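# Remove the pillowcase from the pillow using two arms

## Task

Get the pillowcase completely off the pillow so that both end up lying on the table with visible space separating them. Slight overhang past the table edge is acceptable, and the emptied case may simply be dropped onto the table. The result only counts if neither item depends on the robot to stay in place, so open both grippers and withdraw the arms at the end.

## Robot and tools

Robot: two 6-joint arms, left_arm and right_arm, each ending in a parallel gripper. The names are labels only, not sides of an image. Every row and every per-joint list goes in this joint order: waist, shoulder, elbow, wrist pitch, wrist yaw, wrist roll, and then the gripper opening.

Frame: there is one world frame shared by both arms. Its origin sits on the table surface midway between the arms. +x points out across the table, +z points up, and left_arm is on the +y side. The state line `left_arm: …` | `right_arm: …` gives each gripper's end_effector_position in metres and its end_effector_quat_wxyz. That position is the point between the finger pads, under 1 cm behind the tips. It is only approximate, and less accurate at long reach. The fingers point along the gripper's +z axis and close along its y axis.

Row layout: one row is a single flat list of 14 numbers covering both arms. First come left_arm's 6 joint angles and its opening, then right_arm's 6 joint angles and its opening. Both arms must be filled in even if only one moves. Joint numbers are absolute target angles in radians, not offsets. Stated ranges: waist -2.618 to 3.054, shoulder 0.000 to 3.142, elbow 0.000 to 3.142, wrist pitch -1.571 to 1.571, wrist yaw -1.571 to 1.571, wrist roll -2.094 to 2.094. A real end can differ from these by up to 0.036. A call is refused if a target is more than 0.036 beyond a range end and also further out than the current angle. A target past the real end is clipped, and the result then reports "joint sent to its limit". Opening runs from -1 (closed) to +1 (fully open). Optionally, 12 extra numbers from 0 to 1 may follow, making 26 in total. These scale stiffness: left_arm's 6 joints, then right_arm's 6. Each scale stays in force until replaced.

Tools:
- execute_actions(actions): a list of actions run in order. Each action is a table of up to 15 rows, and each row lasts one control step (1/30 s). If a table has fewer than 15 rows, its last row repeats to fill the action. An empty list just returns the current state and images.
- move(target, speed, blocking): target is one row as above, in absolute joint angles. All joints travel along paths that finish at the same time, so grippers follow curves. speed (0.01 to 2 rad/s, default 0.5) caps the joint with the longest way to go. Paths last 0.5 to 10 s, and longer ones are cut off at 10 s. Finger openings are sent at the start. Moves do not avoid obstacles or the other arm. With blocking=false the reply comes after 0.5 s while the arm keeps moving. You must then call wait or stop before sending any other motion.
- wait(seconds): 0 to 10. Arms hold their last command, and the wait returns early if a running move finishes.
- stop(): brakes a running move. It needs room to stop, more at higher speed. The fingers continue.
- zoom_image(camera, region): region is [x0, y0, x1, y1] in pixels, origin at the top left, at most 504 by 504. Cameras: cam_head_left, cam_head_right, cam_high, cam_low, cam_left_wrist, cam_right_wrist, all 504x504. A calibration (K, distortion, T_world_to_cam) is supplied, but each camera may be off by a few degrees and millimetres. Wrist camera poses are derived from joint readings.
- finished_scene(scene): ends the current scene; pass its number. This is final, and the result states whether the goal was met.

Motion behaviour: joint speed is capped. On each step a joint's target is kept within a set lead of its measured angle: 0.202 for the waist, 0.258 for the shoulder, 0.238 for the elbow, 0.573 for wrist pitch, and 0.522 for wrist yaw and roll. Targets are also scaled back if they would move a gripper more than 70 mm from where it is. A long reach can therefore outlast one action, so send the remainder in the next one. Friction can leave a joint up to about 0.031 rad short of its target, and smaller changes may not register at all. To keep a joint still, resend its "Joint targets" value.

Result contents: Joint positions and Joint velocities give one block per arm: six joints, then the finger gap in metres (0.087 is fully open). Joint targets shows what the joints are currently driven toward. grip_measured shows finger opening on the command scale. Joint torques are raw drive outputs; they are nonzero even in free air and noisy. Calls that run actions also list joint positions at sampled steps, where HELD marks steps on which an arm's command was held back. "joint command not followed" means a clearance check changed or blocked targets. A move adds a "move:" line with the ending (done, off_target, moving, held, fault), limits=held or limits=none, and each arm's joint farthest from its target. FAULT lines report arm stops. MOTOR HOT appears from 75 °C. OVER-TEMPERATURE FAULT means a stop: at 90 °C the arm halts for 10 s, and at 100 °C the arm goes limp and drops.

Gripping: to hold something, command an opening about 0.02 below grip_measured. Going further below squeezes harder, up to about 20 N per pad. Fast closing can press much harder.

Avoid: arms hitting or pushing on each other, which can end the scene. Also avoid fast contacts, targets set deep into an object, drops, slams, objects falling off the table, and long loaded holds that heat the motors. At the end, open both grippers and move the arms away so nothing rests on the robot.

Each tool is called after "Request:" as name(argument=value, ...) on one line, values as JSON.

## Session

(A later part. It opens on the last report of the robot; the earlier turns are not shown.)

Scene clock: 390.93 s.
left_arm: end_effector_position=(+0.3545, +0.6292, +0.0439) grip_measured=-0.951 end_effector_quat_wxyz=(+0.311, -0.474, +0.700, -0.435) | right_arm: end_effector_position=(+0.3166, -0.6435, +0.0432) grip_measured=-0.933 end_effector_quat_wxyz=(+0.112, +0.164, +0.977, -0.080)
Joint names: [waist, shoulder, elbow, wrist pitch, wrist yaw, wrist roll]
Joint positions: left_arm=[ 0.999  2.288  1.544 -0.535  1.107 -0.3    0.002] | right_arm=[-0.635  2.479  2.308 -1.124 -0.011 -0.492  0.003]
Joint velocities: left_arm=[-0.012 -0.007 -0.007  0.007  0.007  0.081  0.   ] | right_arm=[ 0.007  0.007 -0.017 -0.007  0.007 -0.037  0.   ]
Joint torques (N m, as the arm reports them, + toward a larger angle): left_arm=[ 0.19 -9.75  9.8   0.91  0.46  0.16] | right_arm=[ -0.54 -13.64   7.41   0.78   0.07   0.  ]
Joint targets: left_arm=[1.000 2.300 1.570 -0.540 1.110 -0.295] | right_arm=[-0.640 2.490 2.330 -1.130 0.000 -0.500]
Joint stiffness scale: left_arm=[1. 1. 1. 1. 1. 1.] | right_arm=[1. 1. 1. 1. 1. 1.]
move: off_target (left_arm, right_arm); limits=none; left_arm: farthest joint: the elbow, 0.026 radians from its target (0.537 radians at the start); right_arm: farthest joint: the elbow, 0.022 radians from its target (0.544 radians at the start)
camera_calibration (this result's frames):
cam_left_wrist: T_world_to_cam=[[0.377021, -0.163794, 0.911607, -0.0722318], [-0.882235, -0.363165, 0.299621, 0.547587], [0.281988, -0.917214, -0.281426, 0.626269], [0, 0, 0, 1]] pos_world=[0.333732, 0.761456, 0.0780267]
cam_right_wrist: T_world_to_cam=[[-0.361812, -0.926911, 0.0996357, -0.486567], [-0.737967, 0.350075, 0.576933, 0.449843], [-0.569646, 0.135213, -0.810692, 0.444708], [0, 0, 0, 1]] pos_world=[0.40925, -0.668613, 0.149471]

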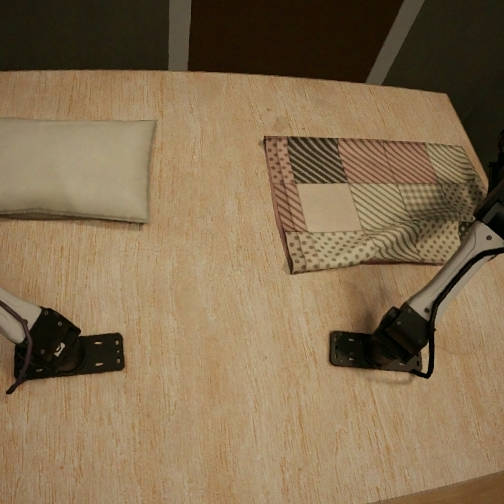

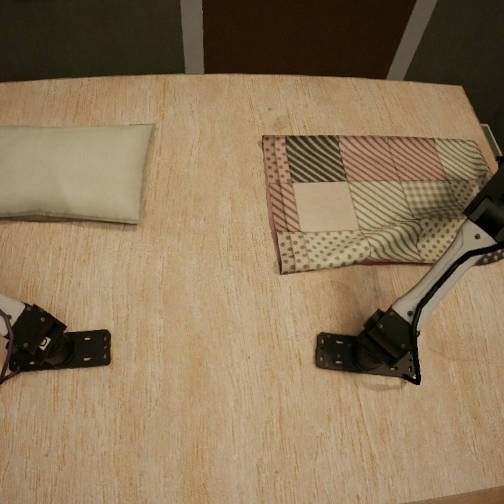

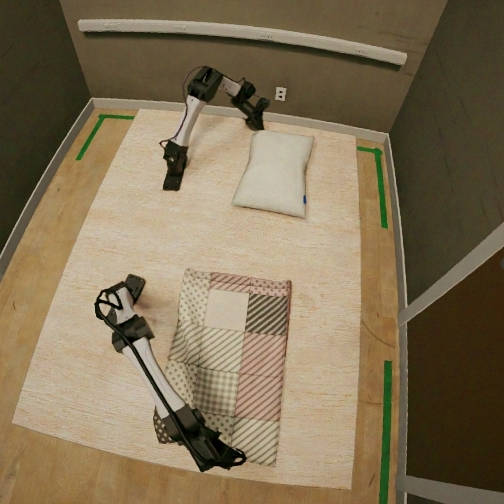

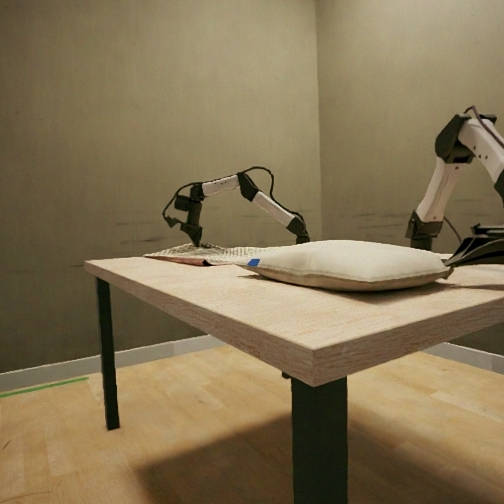

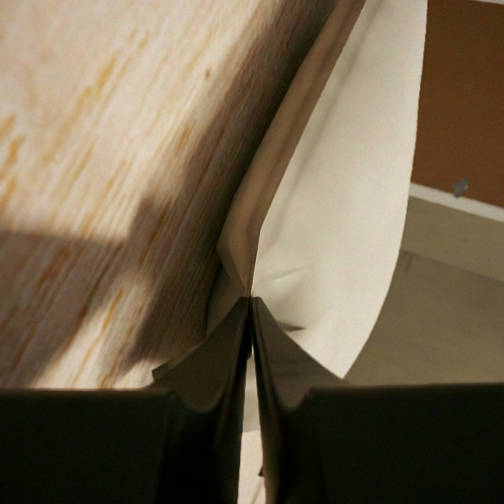

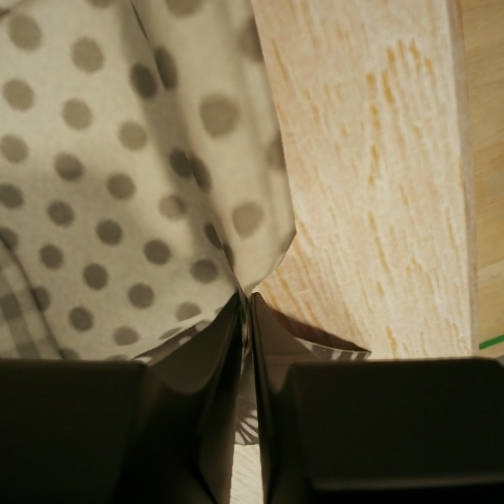

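Request:
execute_actions(actions=[[[1.0,2.30,1.57,-0.54,1.11,-0.295,-0.3, -0.64,2.49,2.33,-1.13,0,-0.5,0.2]]])

Request:
move(target=[1.2,2.27,1.57,-0.54,1.11,-0.295,-0.3, -0.64,2.25,2.33,-1.13,0,-0.5,0.2], speed=0.5)

Request:
move(target=[1.25,1.6,1.4,-0.54,1.11,-0.295,-0.3, -0.7,1.6,1.8,-1.13,0,-0.5,0.2], speed=0.7)

Scene clock: 394.73 s.
left_arm: end_effector_position=(+0.3544, +0.6292, +0.0438) grip_measured=-0.300 end_effector_quat_wxyz=(+0.311, -0.473, +0.700, -0.435) | right_arm: end_effector_position=(+0.3164, -0.6436, +0.0432) grip_measured=+0.200 end_effector_quat_wxyz=(+0.112, +0.164, +0.977, -0.080)
Joint names: [waist, shoulder, elbow, wrist pitch, wrist yaw, wrist roll]
Joint positions: left_arm=[ 0.999  2.288  1.544 -0.535  1.107 -0.299  0.031] | right_arm=[-0.635  2.479  2.308 -1.124 -0.01  -0.493  0.052]
Joint velocities: left_arm=[-0.002 -0.002 -0.017 -0.007 -0.022  0.037 -0.   ] | right_arm=[ 0.002  0.012 -0.007 -0.007  0.007 -0.125  0.   ]
Joint torques (N m, as the arm reports them, + toward a larger angle): left_arm=[ 0.07 -9.85  9.77  0.91  0.47  0.15] | right_arm=[ -0.5  -13.63   7.43   0.77   0.05   0.01]
Joint targets: left_arm=[1.000 2.300 1.570 -0.540 1.110 -0.295] | right_arm=[-0.640 2.490 2.330 -1.130 -0.000 -0.500]
Joint stiffness scale: left_arm=[1. 1. 1. 1. 1. 1.] | right_arm=[1. 1. 1. 1. 1. 1.]
Step readings (joint positions):
0: left_arm=[0.999 2.288 1.544 -0.535 1.107 -0.300] | right_arm=[-0.635 2.479 2.308 -1.124 -0.011 -0.493]
1: left_arm=[0.999 2.288 1.544 -0.535 1.107 -0.300] | right_arm=[-0.635 2.479 2.308 -1.124 -0.011 -0.493]
2: left_arm=[0.999 2.288 1.544 -0.535 1.107 -0.300] | right_arm=[-0.635 2.479 2.308 -1.124 -0.010 -0.493]
4: left_arm=[0.999 2.288 1.544 -0.535 1.107 -0.300] | right_arm=[-0.635 2.479 2.308 -1.124 -0.010 -0.493]
8: left_arm=[0.999 2.288 1.544 -0.535 1.107 -0.299] | right_arm=[-0.635 2.479 2.308 -1.124 -0.010 -0.493]
15: Joint positions above
camera_calibration (this result's frames):
cam_left_wrist: T_world_to_cam=[[0.376612, -0.164862, 0.911583, -0.0713659], [-0.882521, -0.363023, 0.298951, 0.547627], [0.28164, -0.917079, -0.282213, 0.626342], [0, 0, 0, 1]] pos_world=[0.333766, 0.761441, 0.0781043]
cam_right_wrist: T_world_to_cam=[[-0.36123, -0.927065, 0.100315, -0.486987], [-0.737605, 0.349897, 0.577504, 0.449473], [-0.570484, 0.134619, -0.810201, 0.444479], [0, 0, 0, 1]] pos_world=[0.409187, -0.668574, 0.149397]

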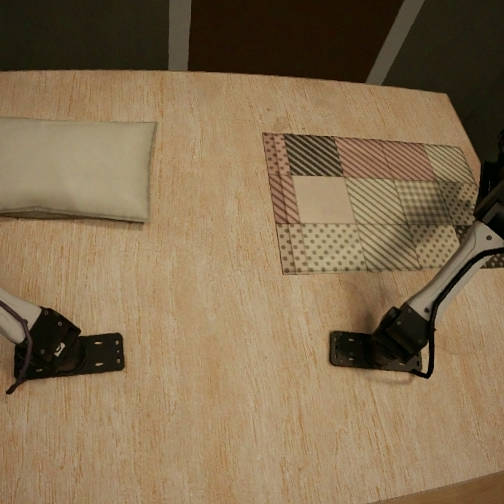

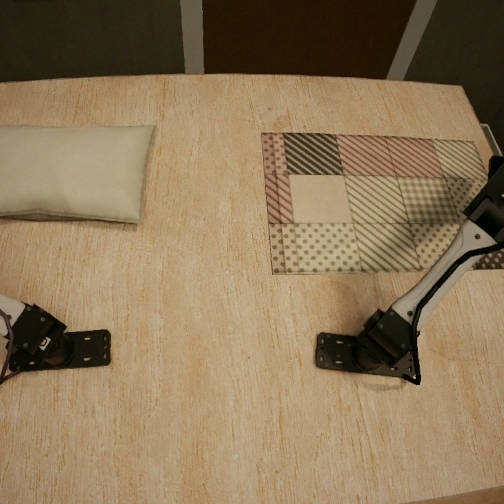

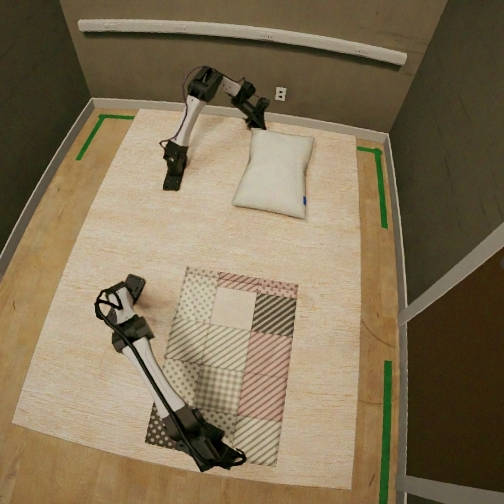

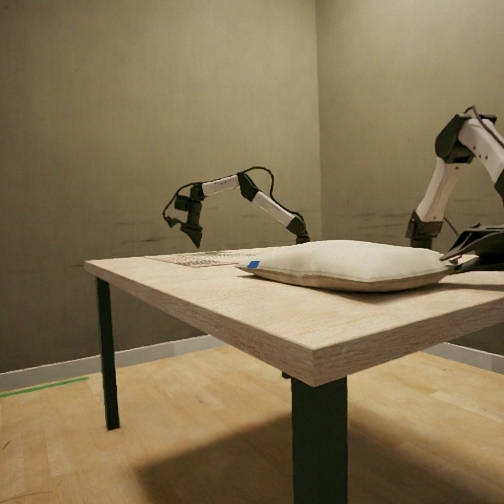

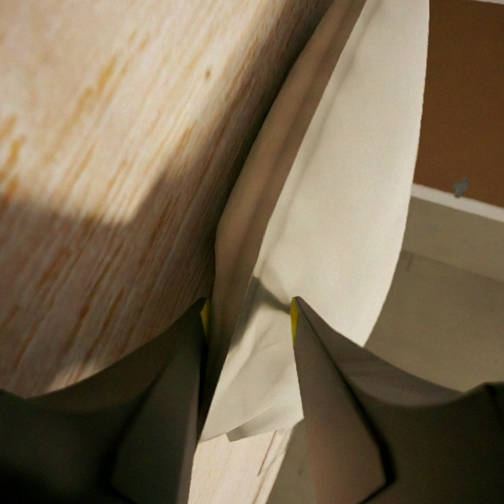

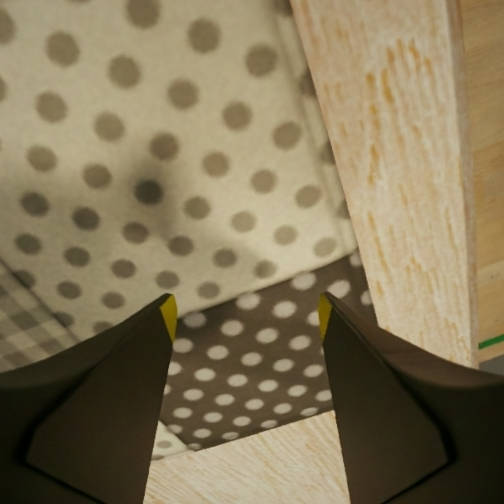

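Scene clock: 395.60 s.
left_arm: end_effector_position=(+0.2886, +0.6928, +0.0438) grip_measured=-0.300 end_effector_quat_wxyz=(+0.354, -0.542, +0.648, -0.401) | right_arm: end_effector_position=(+0.3190, -0.6465, +0.1620) grip_measured=+0.200 end_effector_quat_wxyz=(+0.204, +0.159, +0.954, -0.153)
Joint names: [waist, shoulder, elbow, wrist pitch, wrist yaw, wrist roll]
Joint positions: left_arm=[ 1.204  2.288  1.544 -0.535  1.107 -0.299  0.031] | right_arm=[-0.635  2.247  2.321 -1.129 -0.009 -0.494  0.052]
Joint velocities: left_arm=[ 0.012 -0.002 -0.012 -0.022  0.007  0.037 -0.001] | right_arm=[ 0.002  0.007  0.002  0.037 -0.007 -0.095 -0.   ]
Joint torques (N m, as the arm reports them, + toward a larger angle): left_arm=[ -0.46 -12.     9.77   0.91   0.48   0.15] | right_arm=[ -0.5  -12.56   6.56   1.19   0.05   0.01]
Joint targets: left_arm=[1.200 2.270 1.570 -0.540 1.110 -0.295] | right_arm=[-0.640 2.250 2.330 -1.130 0.000 -0.500]
Joint stiffness scale: left_arm=[1. 1. 1. 1. 1. 1.] | right_arm=[1. 1. 1. 1. 1. 1.]
move: off_target (left_arm); limits=none; left_arm: farthest joint: the elbow, 0.026 radians from its target (0.026 radians at the start); right_arm: farthest joint: the elbow, 0.009 radians from its target (0.022 radians at the start)
camera_calibration (this result's frames):
cam_left_wrist: T_world_to_cam=[[0.402274, -0.0848039, 0.911583, -0.0989529], [-0.790221, -0.534957, 0.298951, 0.605081], [0.462306, -0.840612, -0.282213, 0.598094], [0, 0, 0, 1]] pos_world=[0.241451, 0.818066, 0.0781043]
cam_right_wrist: T_world_to_cam=[[-0.38566, -0.900301, 0.201803, -0.492055], [-0.815808, 0.434911, 0.381194, 0.495584], [-0.430956, -0.017621, -0.902201, 0.414571], [0, 0, 0, 1]] pos_world=[0.393197, -0.651227, 0.284411]

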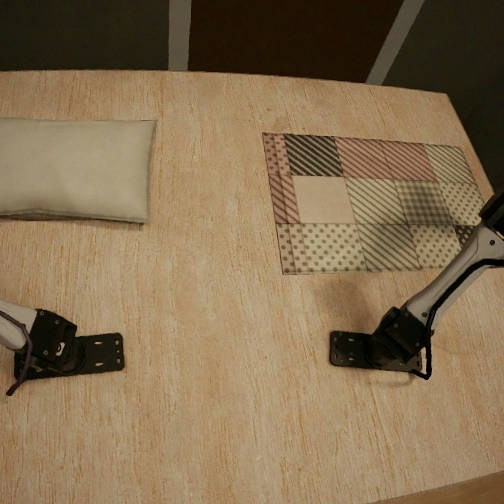

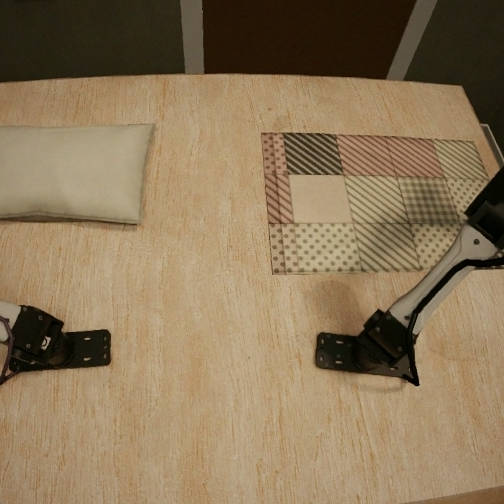

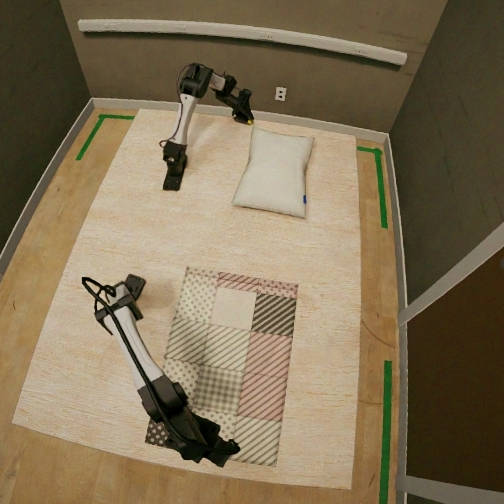

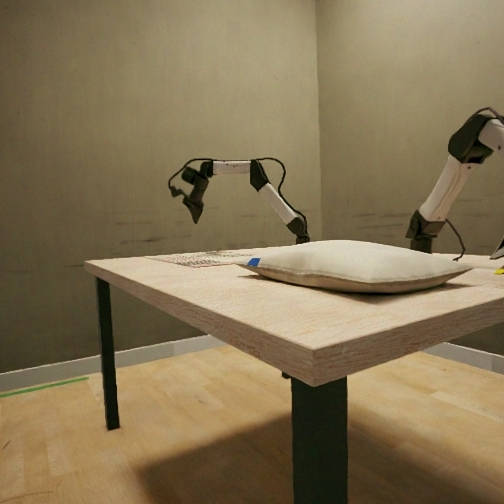

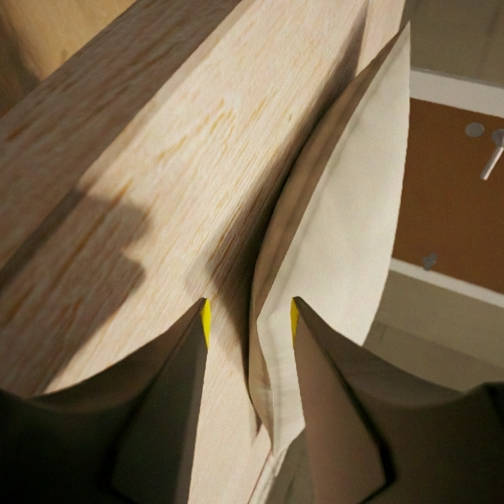

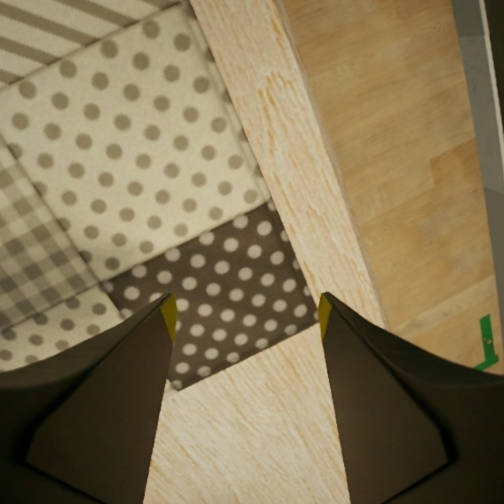

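Scene clock: 397.20 s.
left_arm: end_effector_position=(+0.2606, +0.6491, +0.2656) grip_measured=-0.300 end_effector_quat_wxyz=(+0.537, -0.412, +0.692, -0.250) | right_arm: end_effector_position=(+0.2094, -0.5575, +0.2654) grip_measured=+0.200 end_effector_quat_wxyz=(+0.248, +0.181, +0.931, -0.198)
Joint names: [waist, shoulder, elbow, wrist pitch, wrist yaw, wrist roll]
Joint positions: left_arm=[ 1.242  1.609  1.417 -0.536  1.107 -0.299  0.031] | right_arm=[-0.689  1.608  1.817 -1.133 -0.009 -0.494  0.052]
Joint velocities: left_arm=[-0.027 -0.017  0.017 -0.051  0.022  0.037 -0.   ] | right_arm=[-0.007 -0.017  0.002  0.022 -0.022 -0.022  0.   ]
Joint torques (N m, as the arm reports them, + toward a larger angle): left_arm=[ 0.73 -6.98  6.71  1.62  0.36  0.14] | right_arm=[-1.07 -7.42  4.67  1.41  0.06  0.01]
Joint targets: left_arm=[1.250 1.600 1.400 -0.540 1.110 -0.295] | right_arm=[-0.700 1.600 1.800 -1.130 0.000 -0.500]
Joint stiffness scale: left_arm=[1. 1. 1. 1. 1. 1.] | right_arm=[1. 1. 1. 1. 1. 1.]
move: done; limits=none; left_arm: farthest joint: the elbow, 0.017 radians from its target (0.144 radians at the start); right_arm: farthest joint: the elbow, 0.017 radians from its target (0.521 radians at the start)
camera_calibration (this result's frames):
cam_left_wrist: T_world_to_cam=[[0.283693, -0.535628, 0.795375, 0.0608392], [-0.780746, -0.610592, -0.132714, 0.654589], [0.556734, -0.583336, -0.59141, 0.527341], [0, 0, 0, 1]] pos_world=[0.20022, 0.739891, 0.350358]
cam_right_wrist: T_world_to_cam=[[-0.452596, -0.855172, 0.252662, -0.449423], [-0.817995, 0.510972, 0.26418, 0.401895], [-0.355022, -0.0871095, -0.930791, 0.415155], [0, 0, 0, 1]] pos_world=[0.272731, -0.553527, 0.393801]

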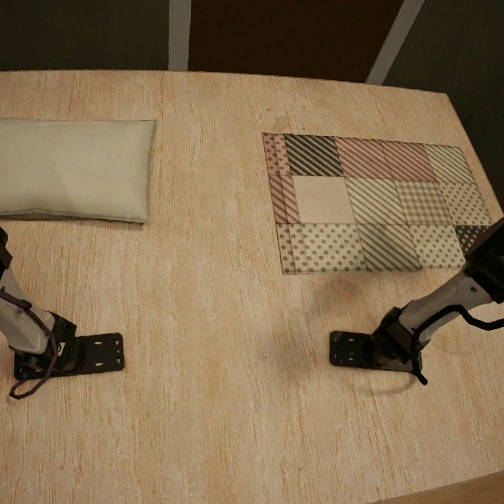

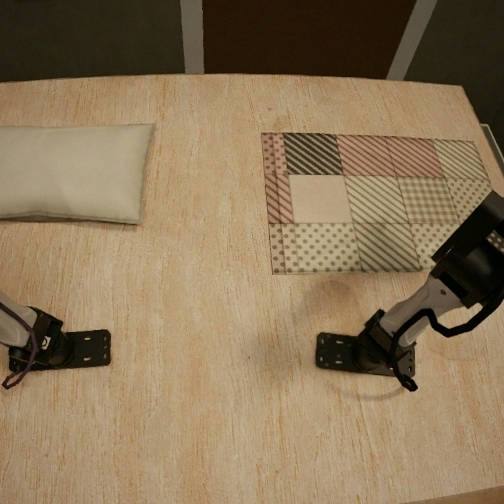

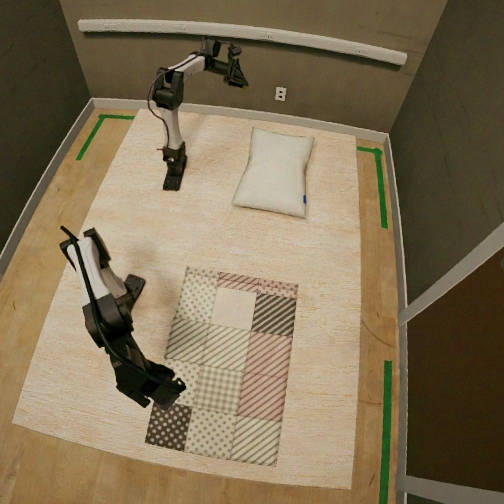

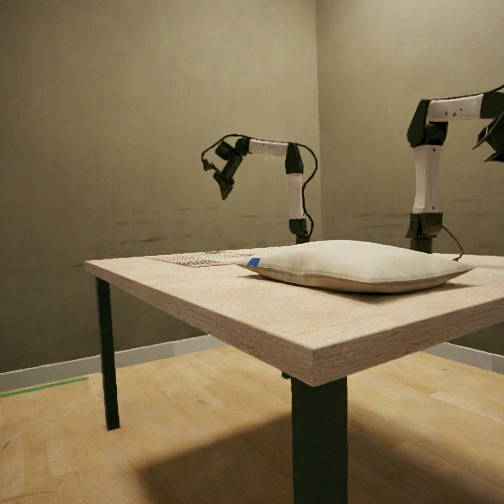

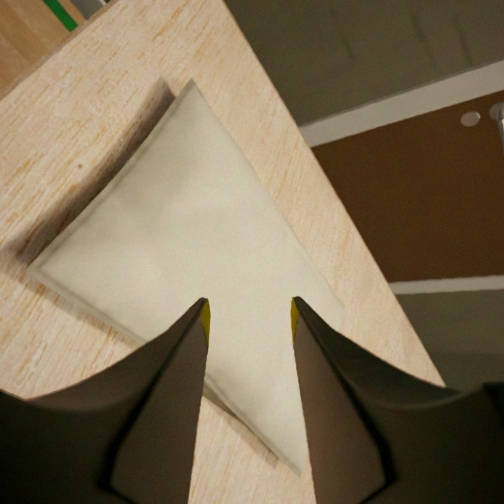

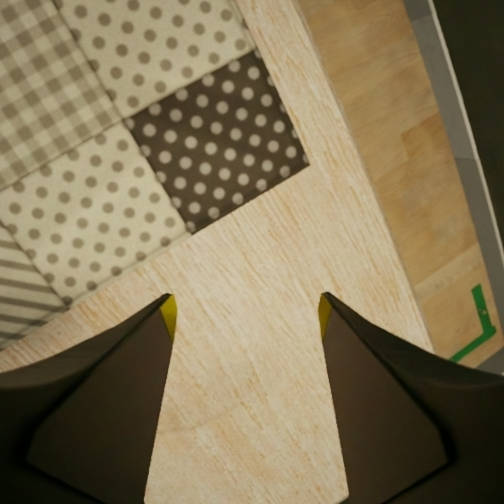

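Request:
finished_scene(scene=2)

The scene is finished: the task was done.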